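# Place the filled white housing upright on the belt

## Task

Find the white housing that already has its circuit board and motor inside. Stand it upright on the dark belt strip that runs just behind the white rail, with the board and motor still seated in it, then release it.

## Robot and tools

Robot: two arms, left_arm and right_arm, each ending in a two-finger gripper. Arm bases in the scene frame: left_arm at (-0.017, +0.282, 0) with quat_wxyz (+1.000, 0, 0, -0.013); right_arm at (+0.034, -0.295, 0) with quat_wxyz (+0.996, 0, 0, +0.091). The arm names say nothing about which side of an image they show up on.

Frame: a single scene frame covers everything. Its origin sits on the table surface midway between the arms, +x points out across the table, +z points up, and left_arm is on the +y side. Positions are in metres and orientations are quaternions written w first (qw, qx, qy, qz). For a gripper, the fingers extend along its own +z axis and close along its own y axis. end_effector_position is the spot between the finger pads, roughly 1 cm short of the fingertips.

The row format, shared by both motion tools, is 16 numbers in one flat list: x, y, z, qw, qx, qy, qz, opening for left_arm, followed by the same eight for right_arm. Both arms must always be filled in. x, y, z and the quaternion form an absolute target pose for that gripper in the scene frame, not an offset. opening is also absolute, from -1 (closed) to +1 (fully open, 0.094 m). To keep an arm still, repeat its pose exactly as given in the last result taken before it stopped, with the opening you want. To hold an orientation steady, keep sending the same quaternion and do not copy back a drifted reading. A target further than 0.6 m from the arm's last reported position along any of its gripper's axes is refused. At each control step the commanded pose gets clipped to within 70 mm and 16 degrees of the measured pose. Position wins over orientation when both cannot be met. Arms tend to finish a centimetre or more off target, usually low.

Tools:
- execute_actions(actions, pictures): actions holds at most one item. An empty list [] returns the current state. {"rows": [...], "steps": n} plays 1 to 15 rows, one per control step of 1/30 s. n is at most 15 and defaults to 15. The last row is repeated when there are fewer rows than steps. {"steps": n} alone is a wait of up to 300 steps, counted from the previous result, so time spent thinking is included. pictures (true/false) switches the camera images on or off. After the action, each arm continues only as far as its last clipped pose, so long reaches need several calls.
- move(target, speed): target is one 16-number row as above. Each gripper travels in a straight line toward its pose, and both finish at the same moment, taking 0.5 to 10 s. A move that would take longer is cut off at 10 s. speed is in m/s, from 0.002 to 0.5, default 0.25; rotation is capped at twice that figure in rad/s. The opening is applied when the move begins. Paths ignore obstacles and the other arm. Grippers lag behind the path and may overshoot the speed, especially with the arm nearly straight. Faster contact hits harder, and a target set deeper past the contact presses harder. The result adds a "move:" line with the ending (done, off_target, moving, held, fault) and any limits that acted. limits=paced means the pose was clipped. limits=held means some steps were blocked, and the arm may then jump faster. The result also gives each gripper's distance to its pose. If only one arm is named, the other finished normally.
- wait(seconds): 0 to 10 s with no new command.
- zoom_image(camera, region): camera is one of cam_head_left, cam_head_right, cam_high, cam_low (504x504), cam_left_wrist, cam_right_wrist (616x616). region is [x0, y0, x1, y1] in pixels from the top-left corner, no bigger than 504 by 504.
- read_manual(section): returns only the licence texts ("licences").
- finished_scene(scene): ends the current scene, given by its number, and grades it. This cannot be undone. Call it only once the housing is resting upright and released.

Results: the state line `left_arm: …` | `right_arm: …` gives each gripper's position and quaternion; readings can be off, more so at long reach. grip_measured is the measured finger opening on the same -1..1 scale; the last Joint positions value is that opening in metres. Readings may be off by about 1 mm. "pose unreachable" means the clearance check changed or blocked the named arm's command. HELD marks steps where some or all of a row was not sent. "Hand target" shows the pose the controller is currently driving toward. Joint torques include gravity and friction plus fixed offsets, so they are only a rough guide to load. FAULT and OVER-TEMPERATURE FAULT lines mean an arm has stopped.

Joint ranges (rad): waist -2.618 to 3.054, shoulder 0 to 3.142, elbow 0 to 3.142, wrist pitch and wrist yaw -1.571 to 1.571, wrist roll -2.094 to 2.094. Elbows cannot fully straighten.

Gripping: to hold a part, command an opening below grip_measured. About 0.03 below gives a firm hold; closer to it gives a lighter one. Pads push with roughly 50 to 62 N at most, less on very thin parts, with a brief spike on first contact.

Cautions: nothing may leave the table, since that fails the task. Do not let the arms collide or press on each other. Avoid drops, slips, slamming and heavy pushing. Expect occasional tugs on a held part or pushes on loose objects. Holding loads heats the motors: a MOTOR HOT warning appears at 75 °C, the arm pauses for 10 s at 90 °C, and at 100 °C it goes limp and falls. The simulation keeps running while you compose each reply.

Each tool is called after "Emit:" as a command line: name --argument value for each argument, lists and objects as JSON in quotes; but a table of rows of numbers goes row by row, as --pt "numbers of a row", without its own name.

## Session

Emit:
execute_actions --actions '[]'

Scene clock: 0.00 s of 4240.00 s.
left_arm: end_effector_position=(+0.6004, +0.2622, +0.0977) grip_measured=+1.000 end_effector_quat_wxyz=(+0.385, -0.594, +0.704, -0.057) | right_arm: end_effector_position=(-0.0474, +0.1995, +0.3601) grip_measured=+1.000 end_effector_quat_wxyz=(-0.216, +0.116, +0.835, +0.493)
Joint positions: left_arm=[-0.145  2.436  2.147 -0.627 -0.494 -1.4    0.094] | right_arm=[ 1.495  1.642  1.737 -0.536 -0.152  2.05   0.094]
Joint velocities: left_arm=[ 0.012  0.002 -0.007 -0.037 -0.022 -0.051  0.   ] | right_arm=[-0.017 -0.002 -0.027  0.022  0.022 -0.022  0.   ]
Joint torques (N m, as the arm reports them, + toward a larger angle): no reading
Hand target (left_arm): +0.599, +0.264, +0.103; +0.389, -0.593, +0.704, -0.052
Hand target (right_arm): -0.047, +0.197, +0.366; -0.214, +0.113, +0.833, +0.498

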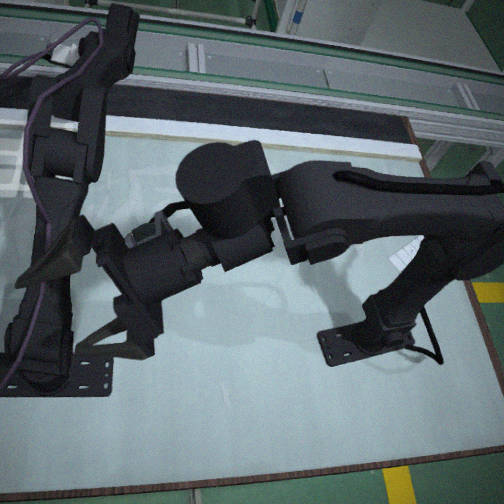

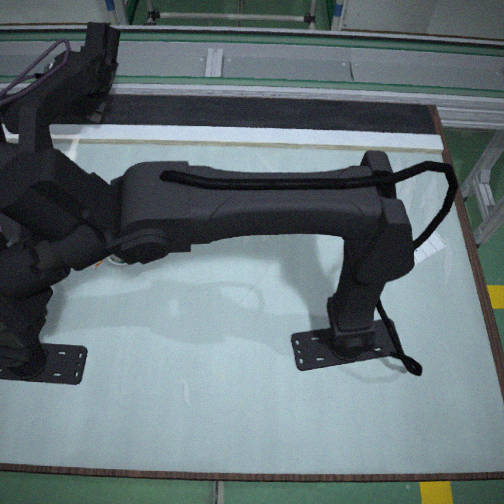

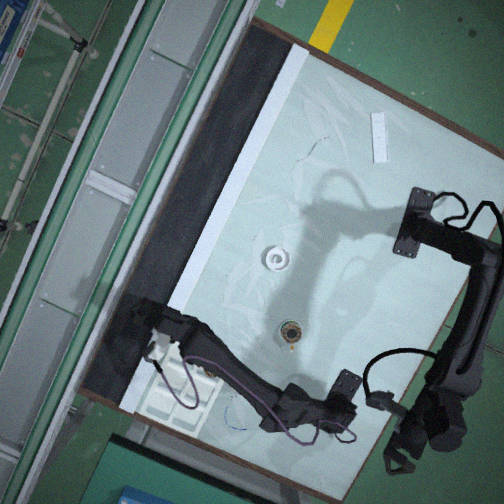

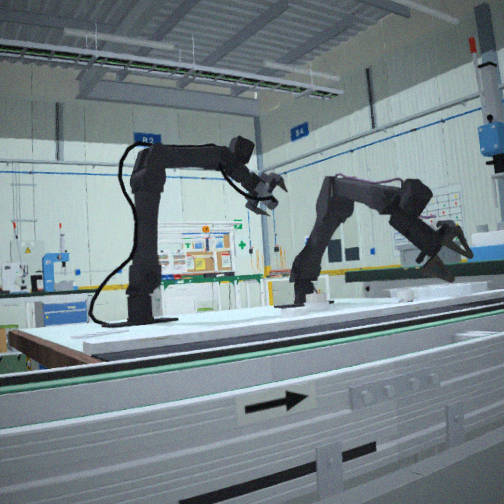

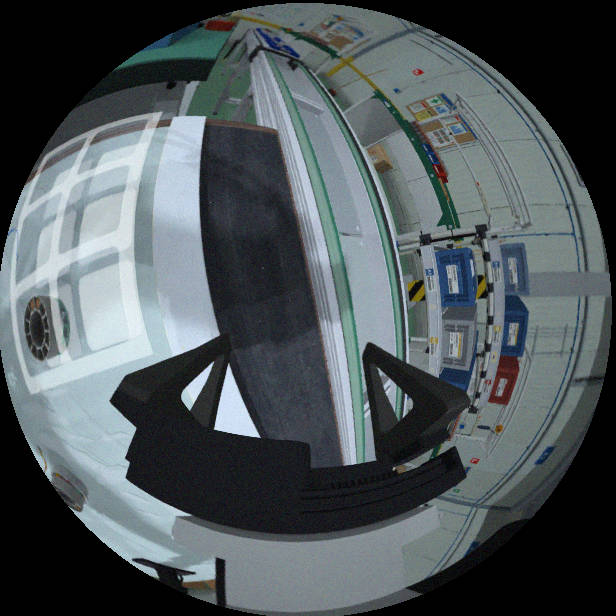

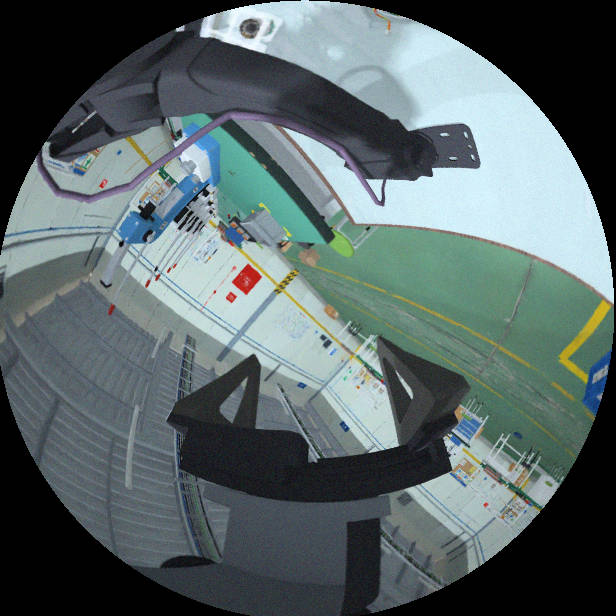

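Emit:
move --target '[0.3,0.1,0.35,0,0.707,0.707,0,0.1,-0.3,0.4,0,0.707,0.707,0,1]'


Emit:
move --target '[0.3,0.1,0.35,0,0.707,0.707,0,1,0.15,-0.3,0.4,0,0.707,0.707,0,1]'

Scene clock: 14.80 s of 4240.00 s.
left_arm: end_effector_position=(+0.3056, +0.1025, +0.3524) grip_measured=+1.000 end_effector_quat_wxyz=(+0.268, +0.673, +0.685, +0.076) | right_arm: end_effector_position=(+0.1458, -0.2948, +0.3963) grip_measured=+1.000 end_effector_quat_wxyz=(+0.325, +0.644, +0.589, +0.365)
Joint positions: left_arm=[-0.488  1.732  2.305 -1.579 -0.007  1.042  0.094] | right_arm=[-0.103  0.697  1.693 -1.548  0.056  1.709  0.094]
Joint velocities: left_arm=[-0.007  0.002 -0.007  0.037  0.022  0.007  0.   ] | right_arm=[-0.056 -0.007 -0.002 -0.007  0.022 -0.051  0.   ]
Joint torques (N m, as the arm reports them, + toward a larger angle): left_arm=[-0.8  -7.04  4.08  1.54  0.    0.08] | right_arm=[-1.    4.51  5.86  2.25 -0.03 -0.18]
Hand target (left_arm): +0.299, +0.103, +0.350; +0.262, +0.678, +0.683, +0.074
Hand target (right_arm): +0.145, -0.295, +0.397; +0.325, +0.643, +0.596, +0.354
Off the commanded pose (left_arm): 0.007 m, 32 deg; orientation clipped at the last step of the last action.
Off the commanded pose (right_arm): 0.008 m, 59 deg; orientation clipped at the last step of the last action.
joint sent to its limit (left arm) — the command would take joint 4 (wrist pitch) past its lower limit, so that joint was sent only as far as its limit.
joint sent to its limit (right arm) — the command would take joint 4 (wrist pitch) past its lower limit, so that joint was sent only as far as its limit.
After step 90, 3.63 s passed at rest.
move: off_target (left_arm, right_arm); limits=paced
camera_calibration (this result's frames):
cam_left_wrist: T_world_to_cam=[[-0.88776, -0.171882, -0.42701, 0.436852], [-0.256508, 0.955009, 0.148869, -0.0428898], [0.382211, 0.241692, -0.891908, 0.285308], [0, 0, 0, 1]] pos_world=[0.26777, 0.0470905, 0.447394]
cam_right_wrist: T_world_to_cam=[[-0.454669, 0.321916, -0.830449, 0.496995], [-0.309706, 0.817069, 0.486293, 0.126364], [0.83508, 0.478297, -0.271796, 0.250641], [0, 0, 0, 1]] pos_world=[0.0557986, -0.38312, 0.419403]

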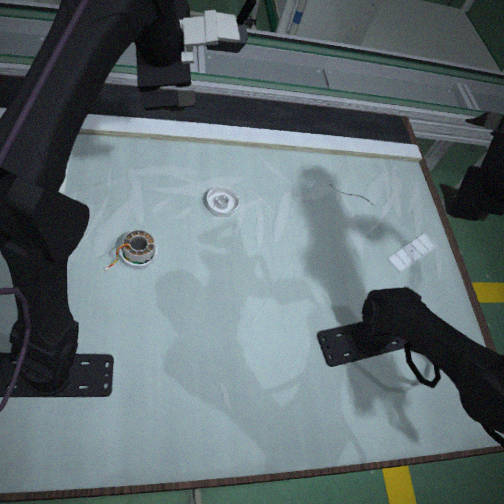

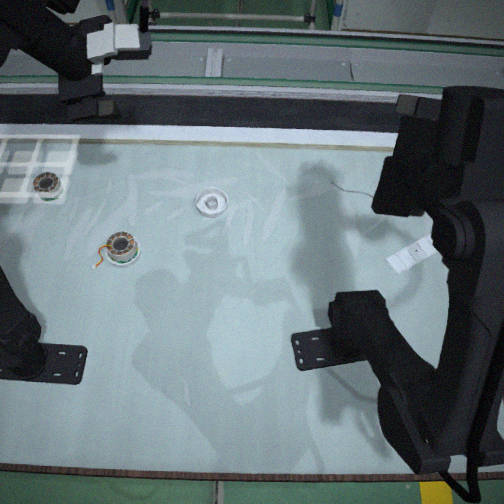

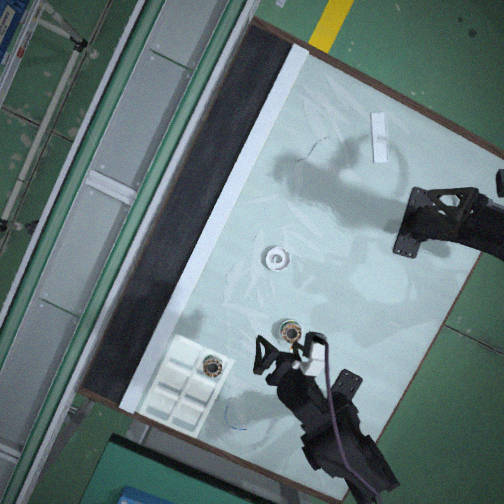

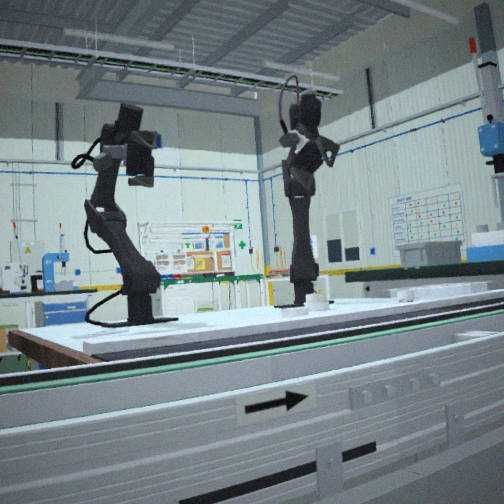

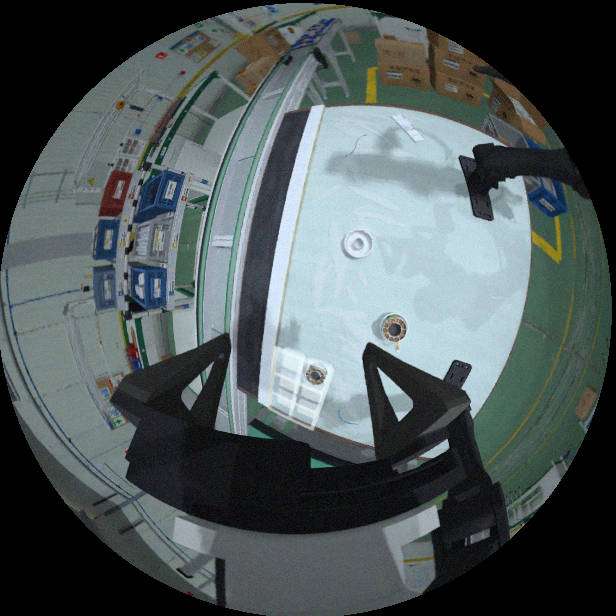

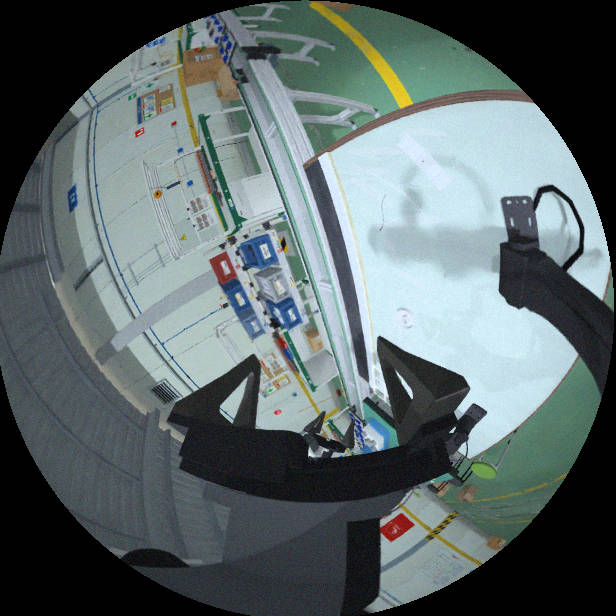

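Emit:
zoom_image --camera "cam_high" --region '[130,220,330,440]'

Emit:
zoom_image --camera "cam_head_right" --region '[0,130,250,290]'

Region (130, 220, 330, 440) of cam_high's 504x504 image, scaled by 2.291, with more detail than that image has; it fills the left 458 columns of this view, and the rest is white.

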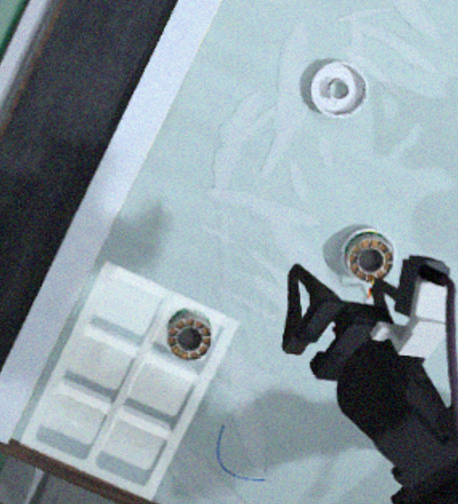

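Region (0, 130, 250, 290) of cam_head_right's 504x504 image, scaled by 2.016, with more detail than that image has; it fills the top 323 rows of this view, and the rest is white.

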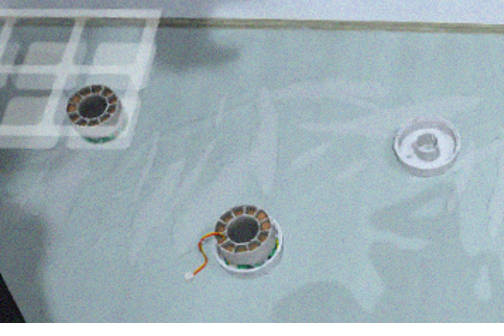

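Emit:
move --target '[0.24,0.18,0.12,0,1,0,0,1,0.15,-0.3,0.4,0.325,0.643,0.596,0.354,1]'

Scene clock: 34.00 s of 4240.00 s.
left_arm: end_effector_position=(+0.2445, +0.1789, +0.1290) grip_measured=+1.000 end_effector_quat_wxyz=(-0.100, +0.960, +0.243, +0.096) | right_arm: end_effector_position=(+0.1487, -0.2987, +0.4006) grip_measured=+1.000 end_effector_quat_wxyz=(+0.329, +0.641, +0.590, +0.366)
Joint positions: left_arm=[-0.529  1.596  1.308 -1.293 -0.279  2.091  0.094] | right_arm=[ 0.003  0.711  1.709 -1.548  0.148  1.756  0.094]
Joint velocities: left_arm=[-0.012 -0.017 -0.017  0.051 -0.139 -0.095  0.   ] | right_arm=[0.002 0.007 0.002 0.007 0.007 0.037 0.   ]
Joint torques (N m, as the arm reports them, + toward a larger angle): left_arm=[-0.79 -5.35  5.24  0.42 -0.2   0.11] | right_arm=[ 1.01  4.6   5.53  2.23  0.19 -0.02]
Hand target (left_arm): +0.240, +0.180, +0.123; -0.112, +0.962, +0.234, +0.089
Hand target (right_arm): +0.150, -0.300, +0.400; +0.327, +0.643, +0.595, +0.355
Off the commanded pose (left_arm): 0.010 m, 32 deg; orientation clipped at the last step of the last action.
Off the commanded pose (right_arm): 0.002 m, 2 deg.
joint sent to its limit (left arm) — the command would take joint 6 (wrist roll) past its upper limit, so that joint was sent only as far as its limit.
joint sent to its limit (right arm) — the command would take joint 4 (wrist pitch) past its lower limit, so that joint was sent only as far as its limit.
After step 90, 12.13 s passed at rest.
move: off_target (left_arm); limits=paced
camera_calibration (this result's frames):
cam_left_wrist: T_world_to_cam=[[-0.567977, 0.812196, 0.133192, -0.0261315], [0.64394, 0.337736, 0.686495, -0.277346], [0.512585, 0.475681, -0.714832, -0.0056202], [0, 0, 0, 1]] pos_world=[0.166633, 0.117567, 0.189859]
cam_right_wrist: T_world_to_cam=[[-0.449039, 0.314959, -0.83616, 0.502487], [-0.316325, 0.81917, 0.478434, 0.133178], [0.835645, 0.479335, -0.26821, 0.250068], [0, 0, 0, 1]] pos_world=[0.0587962, -0.387225, 0.423513]

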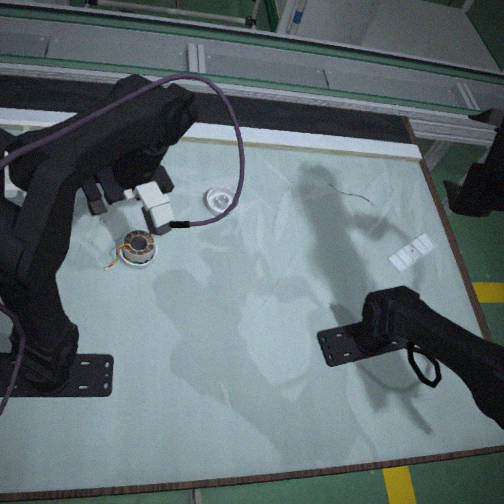

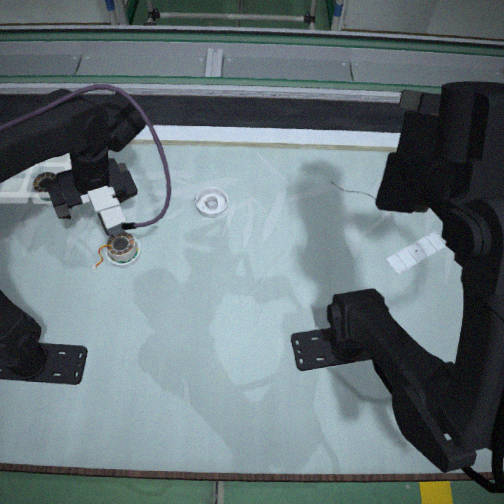

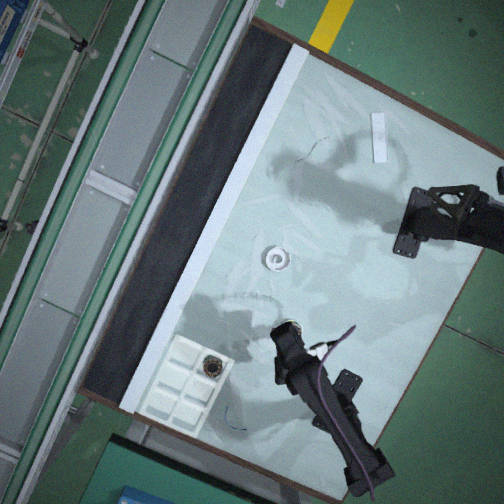

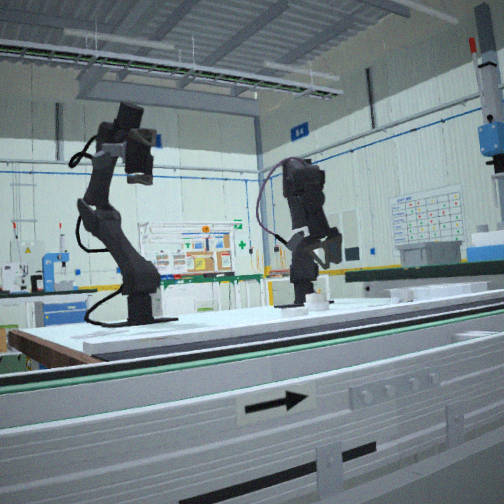

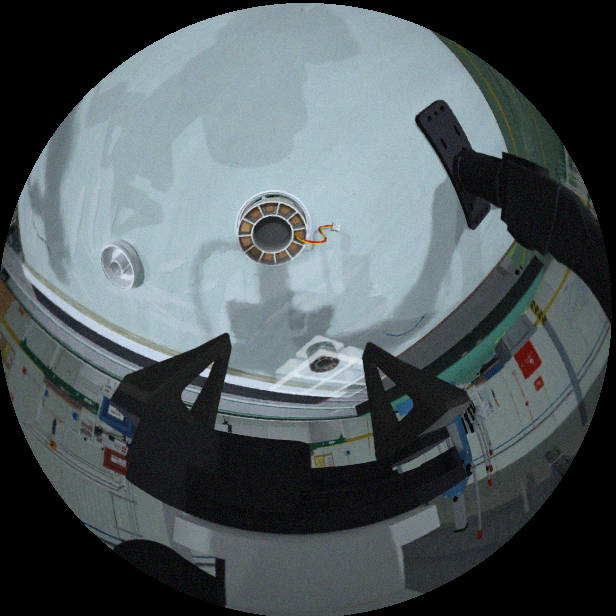

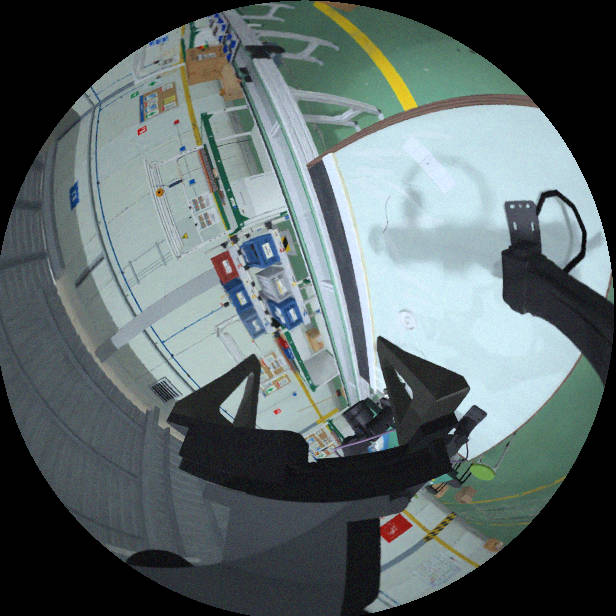

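Emit:
move --target '[0.218,0.146,0.09,0,0,1,0,1,0.15,-0.3,0.4,0.325,0.643,0.596,0.354,1]'

Scene clock: 48.83 s of 4240.00 s.
left_arm: end_effector_position=(+0.2194, +0.1456, +0.0890) grip_measured=+1.000 end_effector_quat_wxyz=(-0.006, +0.005, +1.000, +0.004) | right_arm: end_effector_position=(+0.1487, -0.2987, +0.4006) grip_measured=+1.000 end_effector_quat_wxyz=(+0.328, +0.641, +0.589, +0.366)
Joint positions: left_arm=[-0.501  1.6    1.181 -1.165 -0.001 -0.517  0.094] | right_arm=[ 0.003  0.711  1.709 -1.548  0.148  1.758  0.094]
Joint velocities: left_arm=[ 0.012  0.002 -0.002 -0.037  0.022 -0.007  0.   ] | right_arm=[ 0.012 -0.002 -0.022  0.081 -0.007 -0.007  0.   ]
Joint torques (N m, as the arm reports them, + toward a larger angle): left_arm=[-0.12 -7.2   5.23  0.54  0.02 -0.04] | right_arm=[ 0.81  4.71  5.57  2.24  0.16 -0.05]
Hand target (left_arm): +0.218, +0.146, +0.090; -0.000, +0.000, +1.000, -0.000
Hand target (right_arm): +0.150, -0.300, +0.400; +0.327, +0.643, +0.595, +0.355
Off the commanded pose (left_arm): 0.002 m, 1 deg.
Off the commanded pose (right_arm): 0.002 m, 2 deg.
joint sent to its limit (right arm) — the command would take joint 4 (wrist pitch) past its lower limit, so that joint was sent only as far as its limit.
After step 90, 5.93 s passed at rest.
move: done
camera_calibration (this result's frames):
cam_left_wrist: T_world_to_cam=[[0.087279, -0.99618, 0.00277616, 0.123135], [-0.862274, -0.0741509, 0.500984, 0.18446], [-0.498865, -0.0461192, -0.865452, 0.305821], [0, 0, 0, 1]] pos_world=[0.300871, 0.150446, 0.17192]
cam_right_wrist: T_world_to_cam=[[-0.448686, 0.317128, -0.83553, 0.50283], [-0.315346, 0.818604, 0.480047, 0.132218], [0.836204, 0.478872, -0.267291, 0.249478], [0, 0, 0, 1]] pos_world=[0.0586923, -0.387163, 0.423342]

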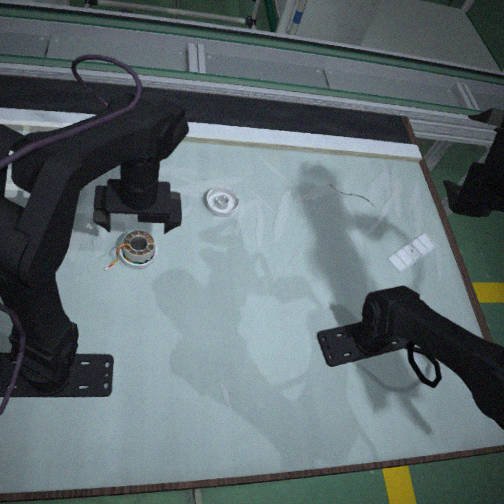

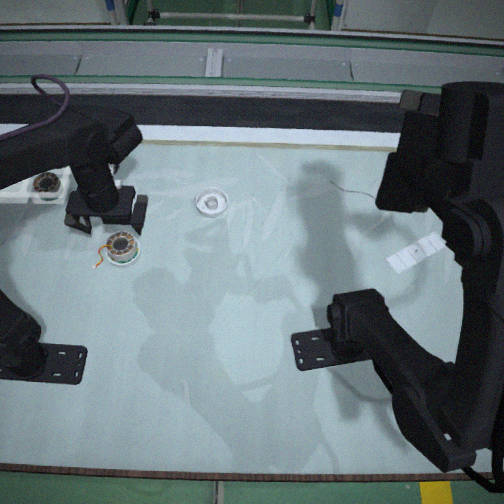

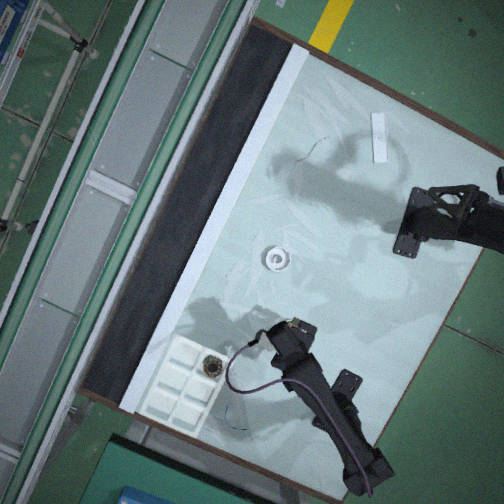

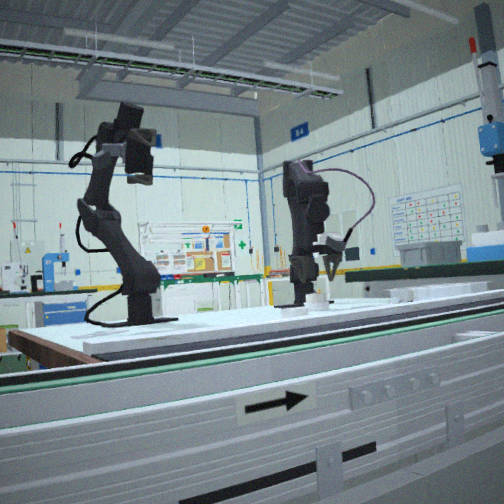

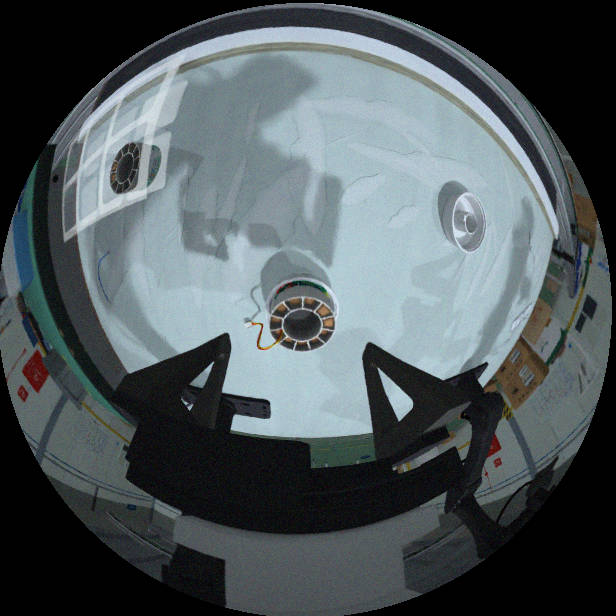

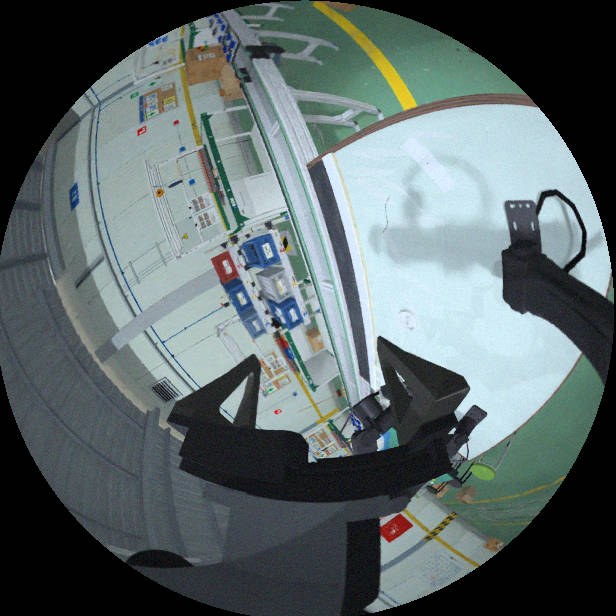

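Emit:
move --target '[0.212,0.147,0.035,0,0,1,0,1,0.15,-0.3,0.4,0.325,0.643,0.596,0.354,1]' --speed 0.08

Emit:
zoom_image --camera "cam_left_wrist" --region '[150,200,470,480]'

Emit:
zoom_image --camera "cam_head_right" --region '[30,170,230,300]'

Scene clock: 58.17 s of 4240.00 s.
left_arm: end_effector_position=(+0.2155, +0.1479, +0.0398) grip_measured=+1.000 end_effector_quat_wxyz=(+0.004, -0.001, +1.000, -0.002) | right_arm: end_effector_position=(+0.1487, -0.2987, +0.4006) grip_measured=+1.000 end_effector_quat_wxyz=(+0.328, +0.642, +0.588, +0.367)
Joint positions: left_arm=[-0.501  1.616  0.993 -0.94  -0.001 -0.529  0.094] | right_arm=[ 0.003  0.711  1.709 -1.548  0.148  1.759  0.094]
Joint velocities: left_arm=[ 0.007 -0.002 -0.002  0.051 -0.066 -0.007  0.   ] | right_arm=[ 0.002 -0.022  0.002  0.037  0.007 -0.081  0.   ]
Joint torques (N m, as the arm reports them, + toward a larger angle): left_arm=[-0.89 -5.4   5.18  0.59  0.02 -0.02] | right_arm=[ 0.84  4.76  5.58  2.23  0.15 -0.06]
Hand target (left_arm): +0.212, +0.147, +0.035; -0.000, +0.000, +1.000, +0.000
Hand target (right_arm): +0.150, -0.300, +0.400; +0.327, +0.643, +0.595, +0.355
Off the commanded pose (left_arm): 0.006 m, 0 deg.
Off the commanded pose (right_arm): 0.002 m, 2 deg.
joint sent to its limit (right arm) — the command would take joint 4 (wrist pitch) past its lower limit, so that joint was sent only as far as its limit.
After step 90, 5.10 s passed at rest.
move: done
camera_calibration (this result's frames):
cam_left_wrist: T_world_to_cam=[[0.0981181, -0.995053, 0.0155989, 0.12288], [-0.870875, -0.0782667, 0.485233, 0.209012], [-0.481612, -0.0611948, -0.874246, 0.260182], [0, 0, 0, 1]] pos_world=[0.295273, 0.154553, 0.124126]
cam_right_wrist: T_world_to_cam=[[-0.448509, 0.318212, -0.835213, 0.503], [-0.314857, 0.818319, 0.480853, 0.131737], [0.836484, 0.478639, -0.266832, 0.249183], [0, 0, 0, 1]] pos_world=[0.0586403, -0.387132, 0.423256]

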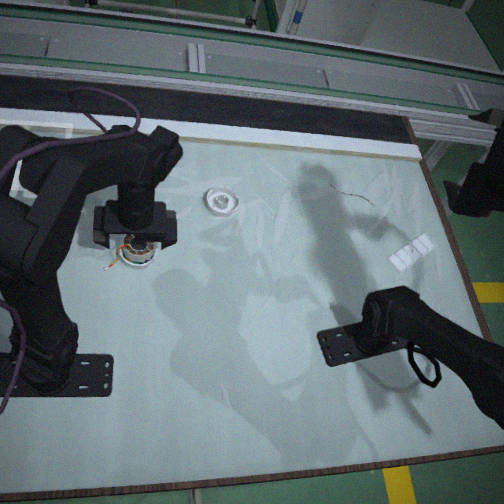

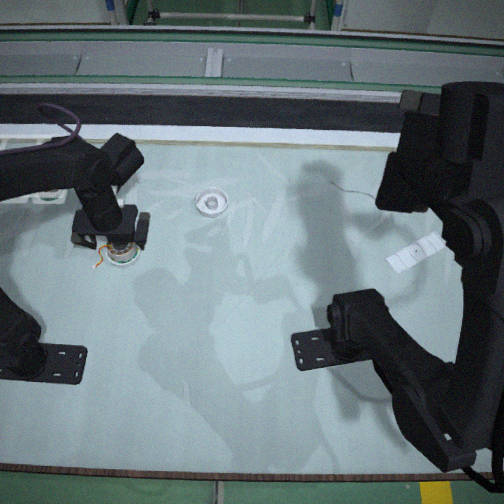

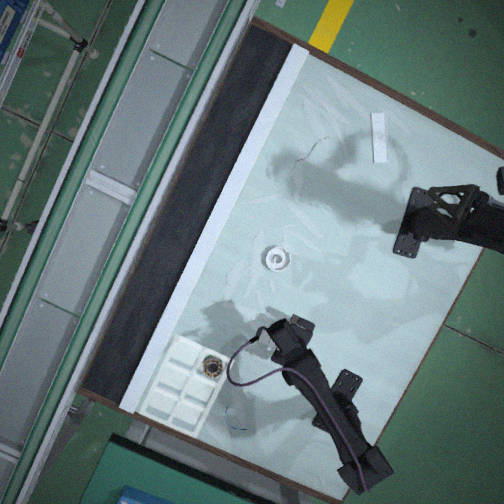

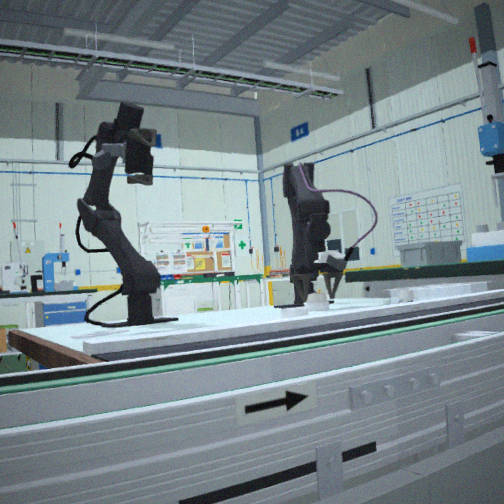

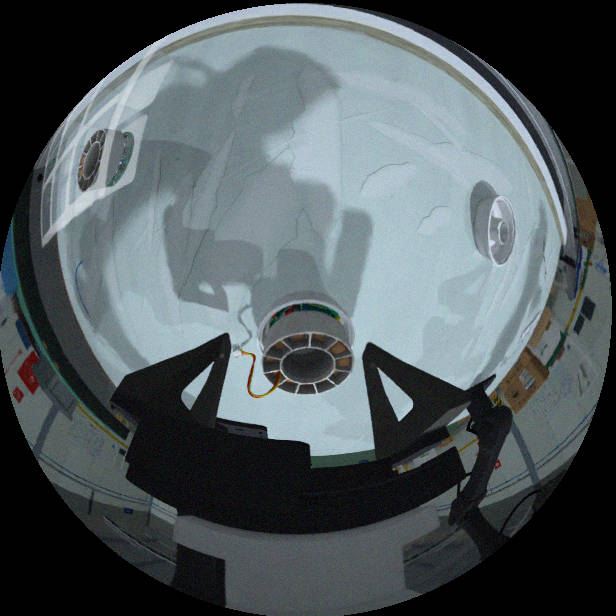

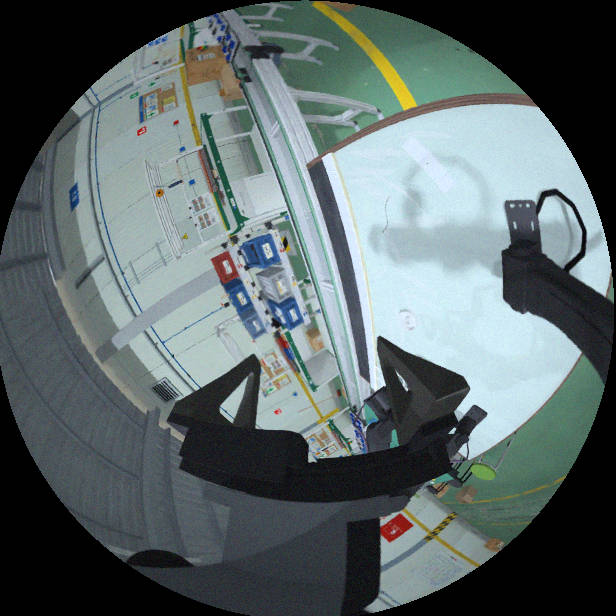

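Region (150, 200, 470, 480) of cam_left_wrist's 616x616 image, scaled by 1.575, with more detail than that image has; it fills the top 441 rows of this view, and the rest is white.

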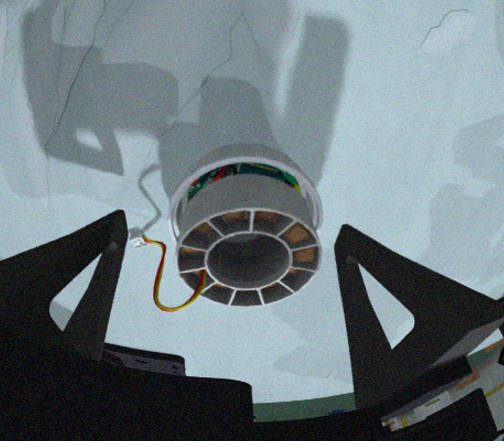

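Region (30, 170, 230, 300) of cam_head_right's 504x504 image, scaled by 2.520, with more detail than that image has; it fills the top 328 rows of this view, and the rest is white.

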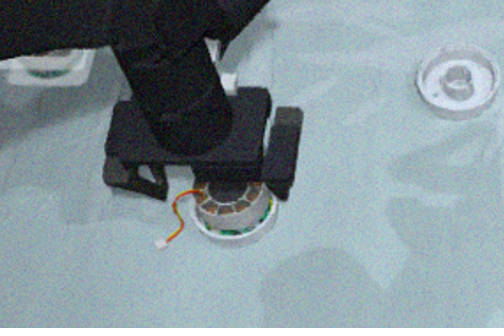

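Emit:
move --target '[0.207,0.144,0.065,0,0.383,0.924,0,1,0.15,-0.3,0.4,0.325,0.643,0.596,0.354,1]' --speed 0.08

Emit:
move --target '[0.205,0.144,0.012,0,0.383,0.924,0,1,0.15,-0.3,0.4,0.325,0.643,0.596,0.354,1]' --speed 0.04

Emit:
zoom_image --camera "cam_left_wrist" --region '[100,200,520,520]'

Scene clock: 77.07 s of 4240.00 s.
left_arm: end_effector_position=(+0.2008, +0.1503, +0.0543) grip_measured=+1.000 end_effector_quat_wxyz=(-0.019, +0.375, +0.927, +0.003) | right_arm: end_effector_position=(+0.1487, -0.2987, +0.4006) grip_measured=+1.000 end_effector_quat_wxyz=(+0.328, +0.642, +0.588, +0.367)
Joint positions: left_arm=[-0.522  1.588  1.025 -1.046 -0.001  0.221  0.094] | right_arm=[ 0.003  0.711  1.709 -1.548  0.148  1.761  0.094]
Joint velocities: left_arm=[ 0.007  0.027 -0.002 -0.11  -0.051 -0.022  0.   ] | right_arm=[ 0.007 -0.012  0.007  0.007  0.037  0.007  0.   ]
Joint torques (N m, as the arm reports them, + toward a larger angle): left_arm=[-0.77 -6.78  8.84  0.31  0.02  0.12] | right_arm=[ 0.85  4.72  5.56  2.23  0.16 -0.09]
Hand target (left_arm): +0.207, +0.144, +0.065; +0.000, +0.383, +0.924, +0.000
Hand target (right_arm): +0.150, -0.300, +0.400; +0.327, +0.643, +0.595, +0.355
Off the commanded pose (left_arm): 0.014 m, 2 deg.
Off the commanded pose (right_arm): 0.002 m, 2 deg.
joint sent to its limit (right arm) — the command would take joint 4 (wrist pitch) past its lower limit, so that joint was sent only as far as its limit.
After step 90, 10.63 s passed at rest.
move: off_target (left_arm)
camera_calibration (this result's frames):
cam_left_wrist: T_world_to_cam=[[-0.62194, -0.78291, 0.0155942, 0.239183], [-0.661656, 0.536059, 0.524263, 0.0529331], [-0.41881, 0.315742, -0.851413, 0.195446], [0, 0, 0, 1]] pos_world=[0.265636, 0.0971727, 0.134925]
cam_right_wrist: T_world_to_cam=[[-0.448271, 0.319656, -0.834789, 0.503226], [-0.314205, 0.817938, 0.481927, 0.131096], [0.836856, 0.478329, -0.26622, 0.24879], [0, 0, 0, 1]] pos_world=[0.0585711, -0.387091, 0.423142]

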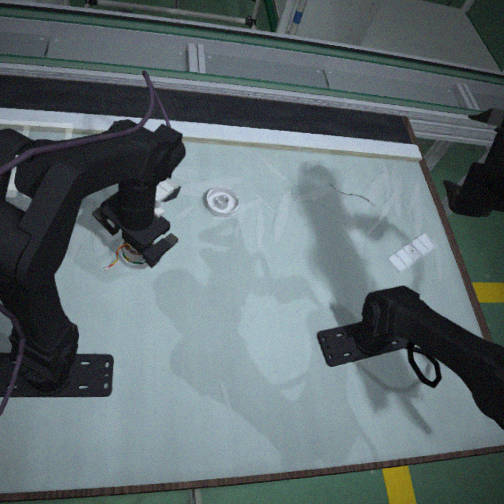

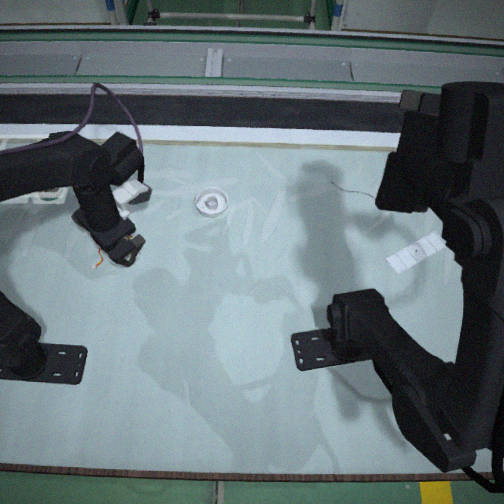

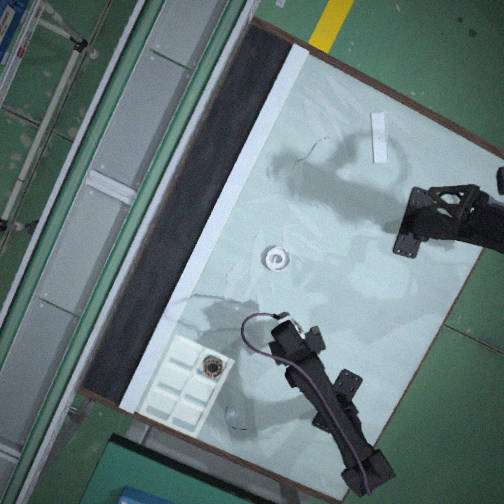

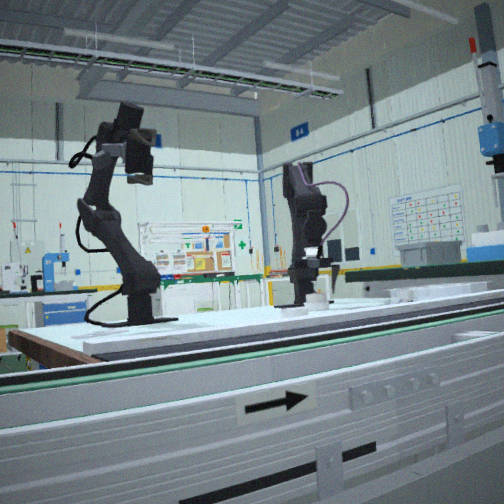

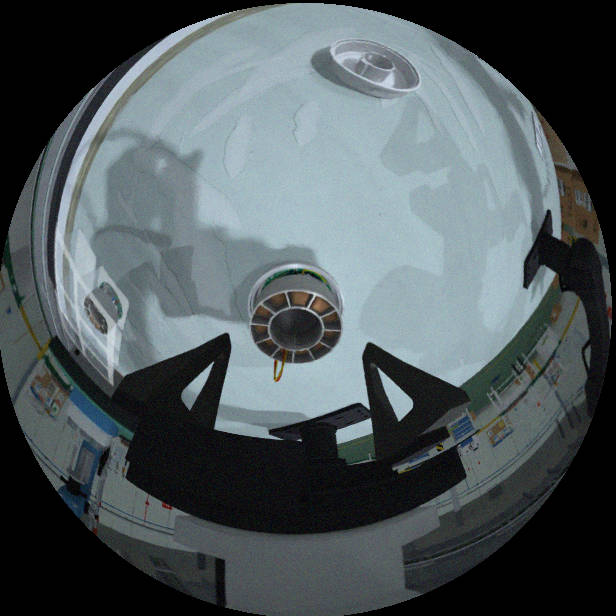

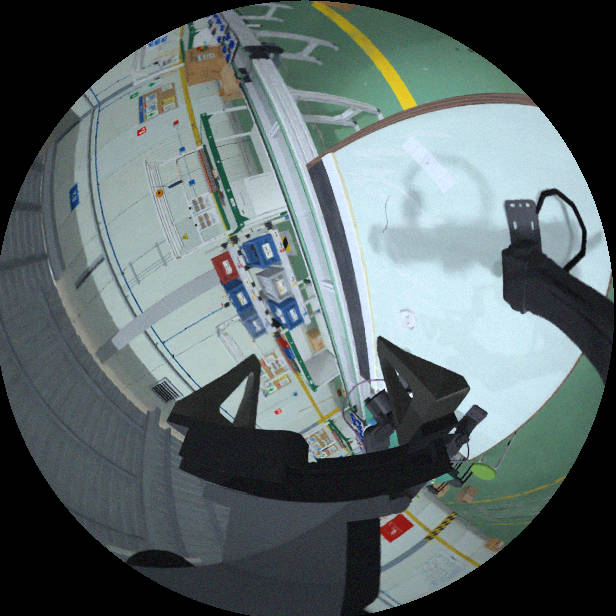

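Scene clock: 78.60 s of 4240.00 s.
left_arm: end_effector_position=(+0.2090, +0.1440, +0.0173) grip_measured=+1.000 end_effector_quat_wxyz=(+0.005, +0.377, +0.926, -0.000) | right_arm: end_effector_position=(+0.1487, -0.2987, +0.4006) grip_measured=+1.000 end_effector_quat_wxyz=(+0.328, +0.642, +0.588, +0.367)
Joint positions: left_arm=[-0.526  1.639  0.92  -0.842 -0.001  0.221  0.094] | right_arm=[ 0.003  0.711  1.709 -1.548  0.148  1.762  0.094]
Joint velocities: left_arm=[-0.002  0.012 -0.012 -0.051 -0.007  0.051  0.   ] | right_arm=[ 0.027  0.002  0.002 -0.007 -0.022  0.007  0.   ]
Joint torques (N m, as the arm reports them, + toward a larger angle): left_arm=[-0.77 -5.31  4.83  0.61  0.02  0.11] | right_arm=[ 0.85  4.75  5.6   2.25  0.16 -0.08]
Hand target (left_arm): +0.205, +0.144, +0.012; -0.000, +0.383, +0.924, +0.000
Hand target (right_arm): +0.150, -0.300, +0.400; +0.327, +0.643, +0.595, +0.355
Off the commanded pose (left_arm): 0.007 m, 1 deg.
Off the commanded pose (right_arm): 0.002 m, 2 deg.
joint sent to its limit (right arm) — the command would take joint 4 (wrist pitch) past its lower limit, so that joint was sent only as far as its limit.
move: done
camera_calibration (this result's frames):
cam_left_wrist: T_world_to_cam=[[-0.625739, -0.779973, 0.00960296, 0.240402], [-0.680178, 0.551622, 0.482774, 0.0834589], [-0.381848, 0.295559, -0.875692, 0.164999], [0, 0, 0, 1]] pos_world=[0.270201, 0.0927023, 0.101888]
cam_right_wrist: T_world_to_cam=[[-0.448152, 0.320378, -0.834577, 0.503339], [-0.313879, 0.817746, 0.482464, 0.130775], [0.837043, 0.478173, -0.265914, 0.248593], [0, 0, 0, 1]] pos_world=[0.0585365, -0.38707, 0.423085]

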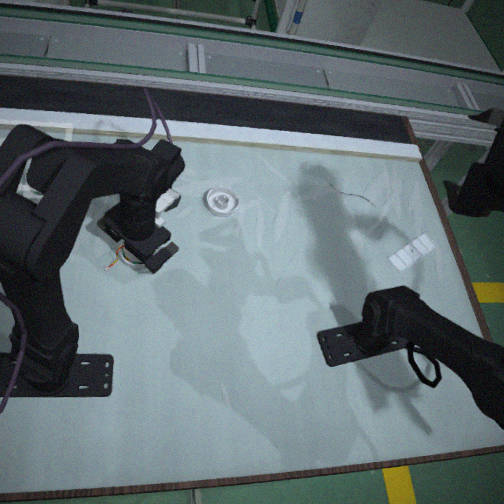

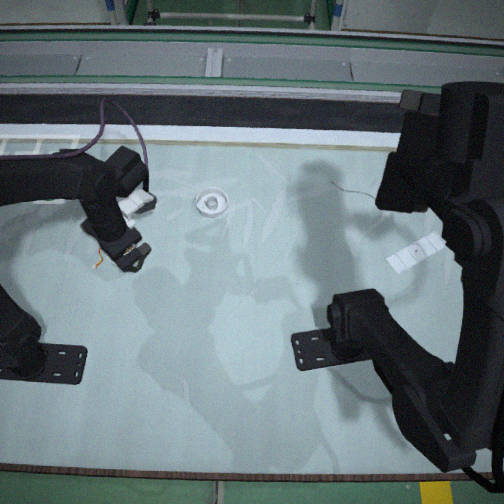

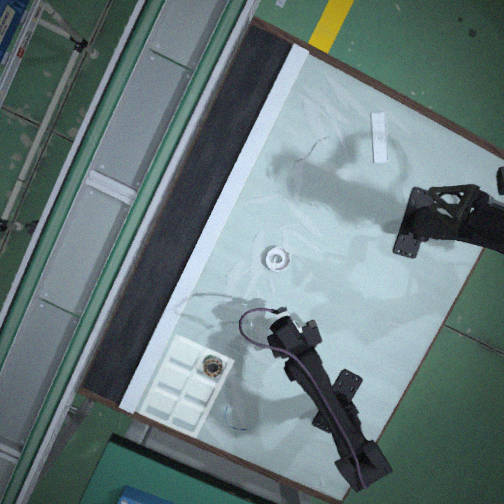

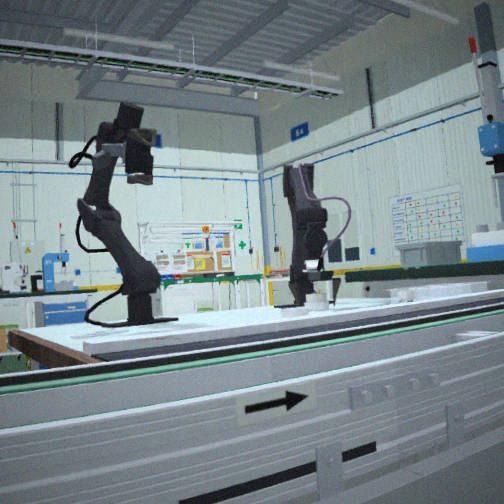

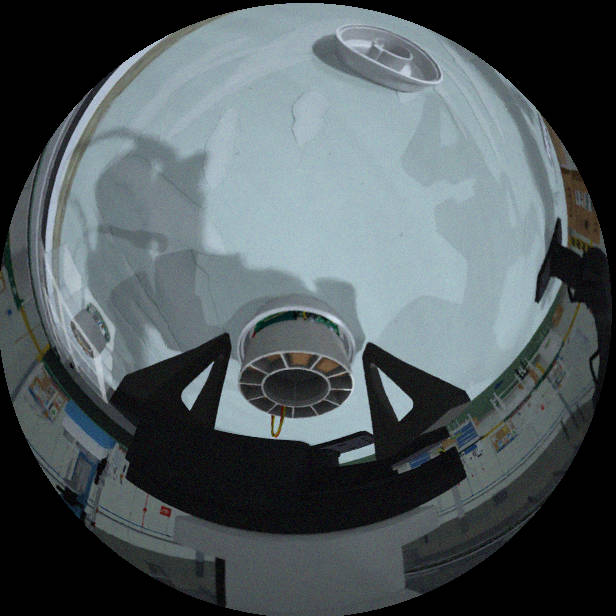

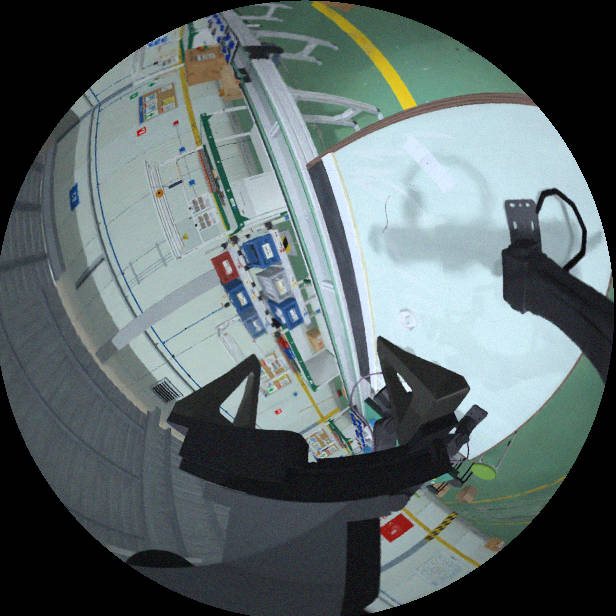

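Region (100, 200, 520, 520) of cam_left_wrist's 616x616 image, scaled by 1.200, with more detail than that image has; it fills the top 384 rows of this view, and the rest is white.

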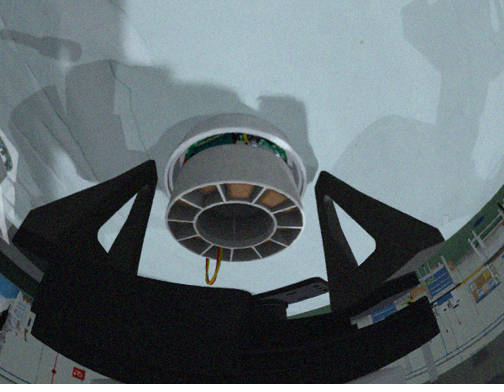

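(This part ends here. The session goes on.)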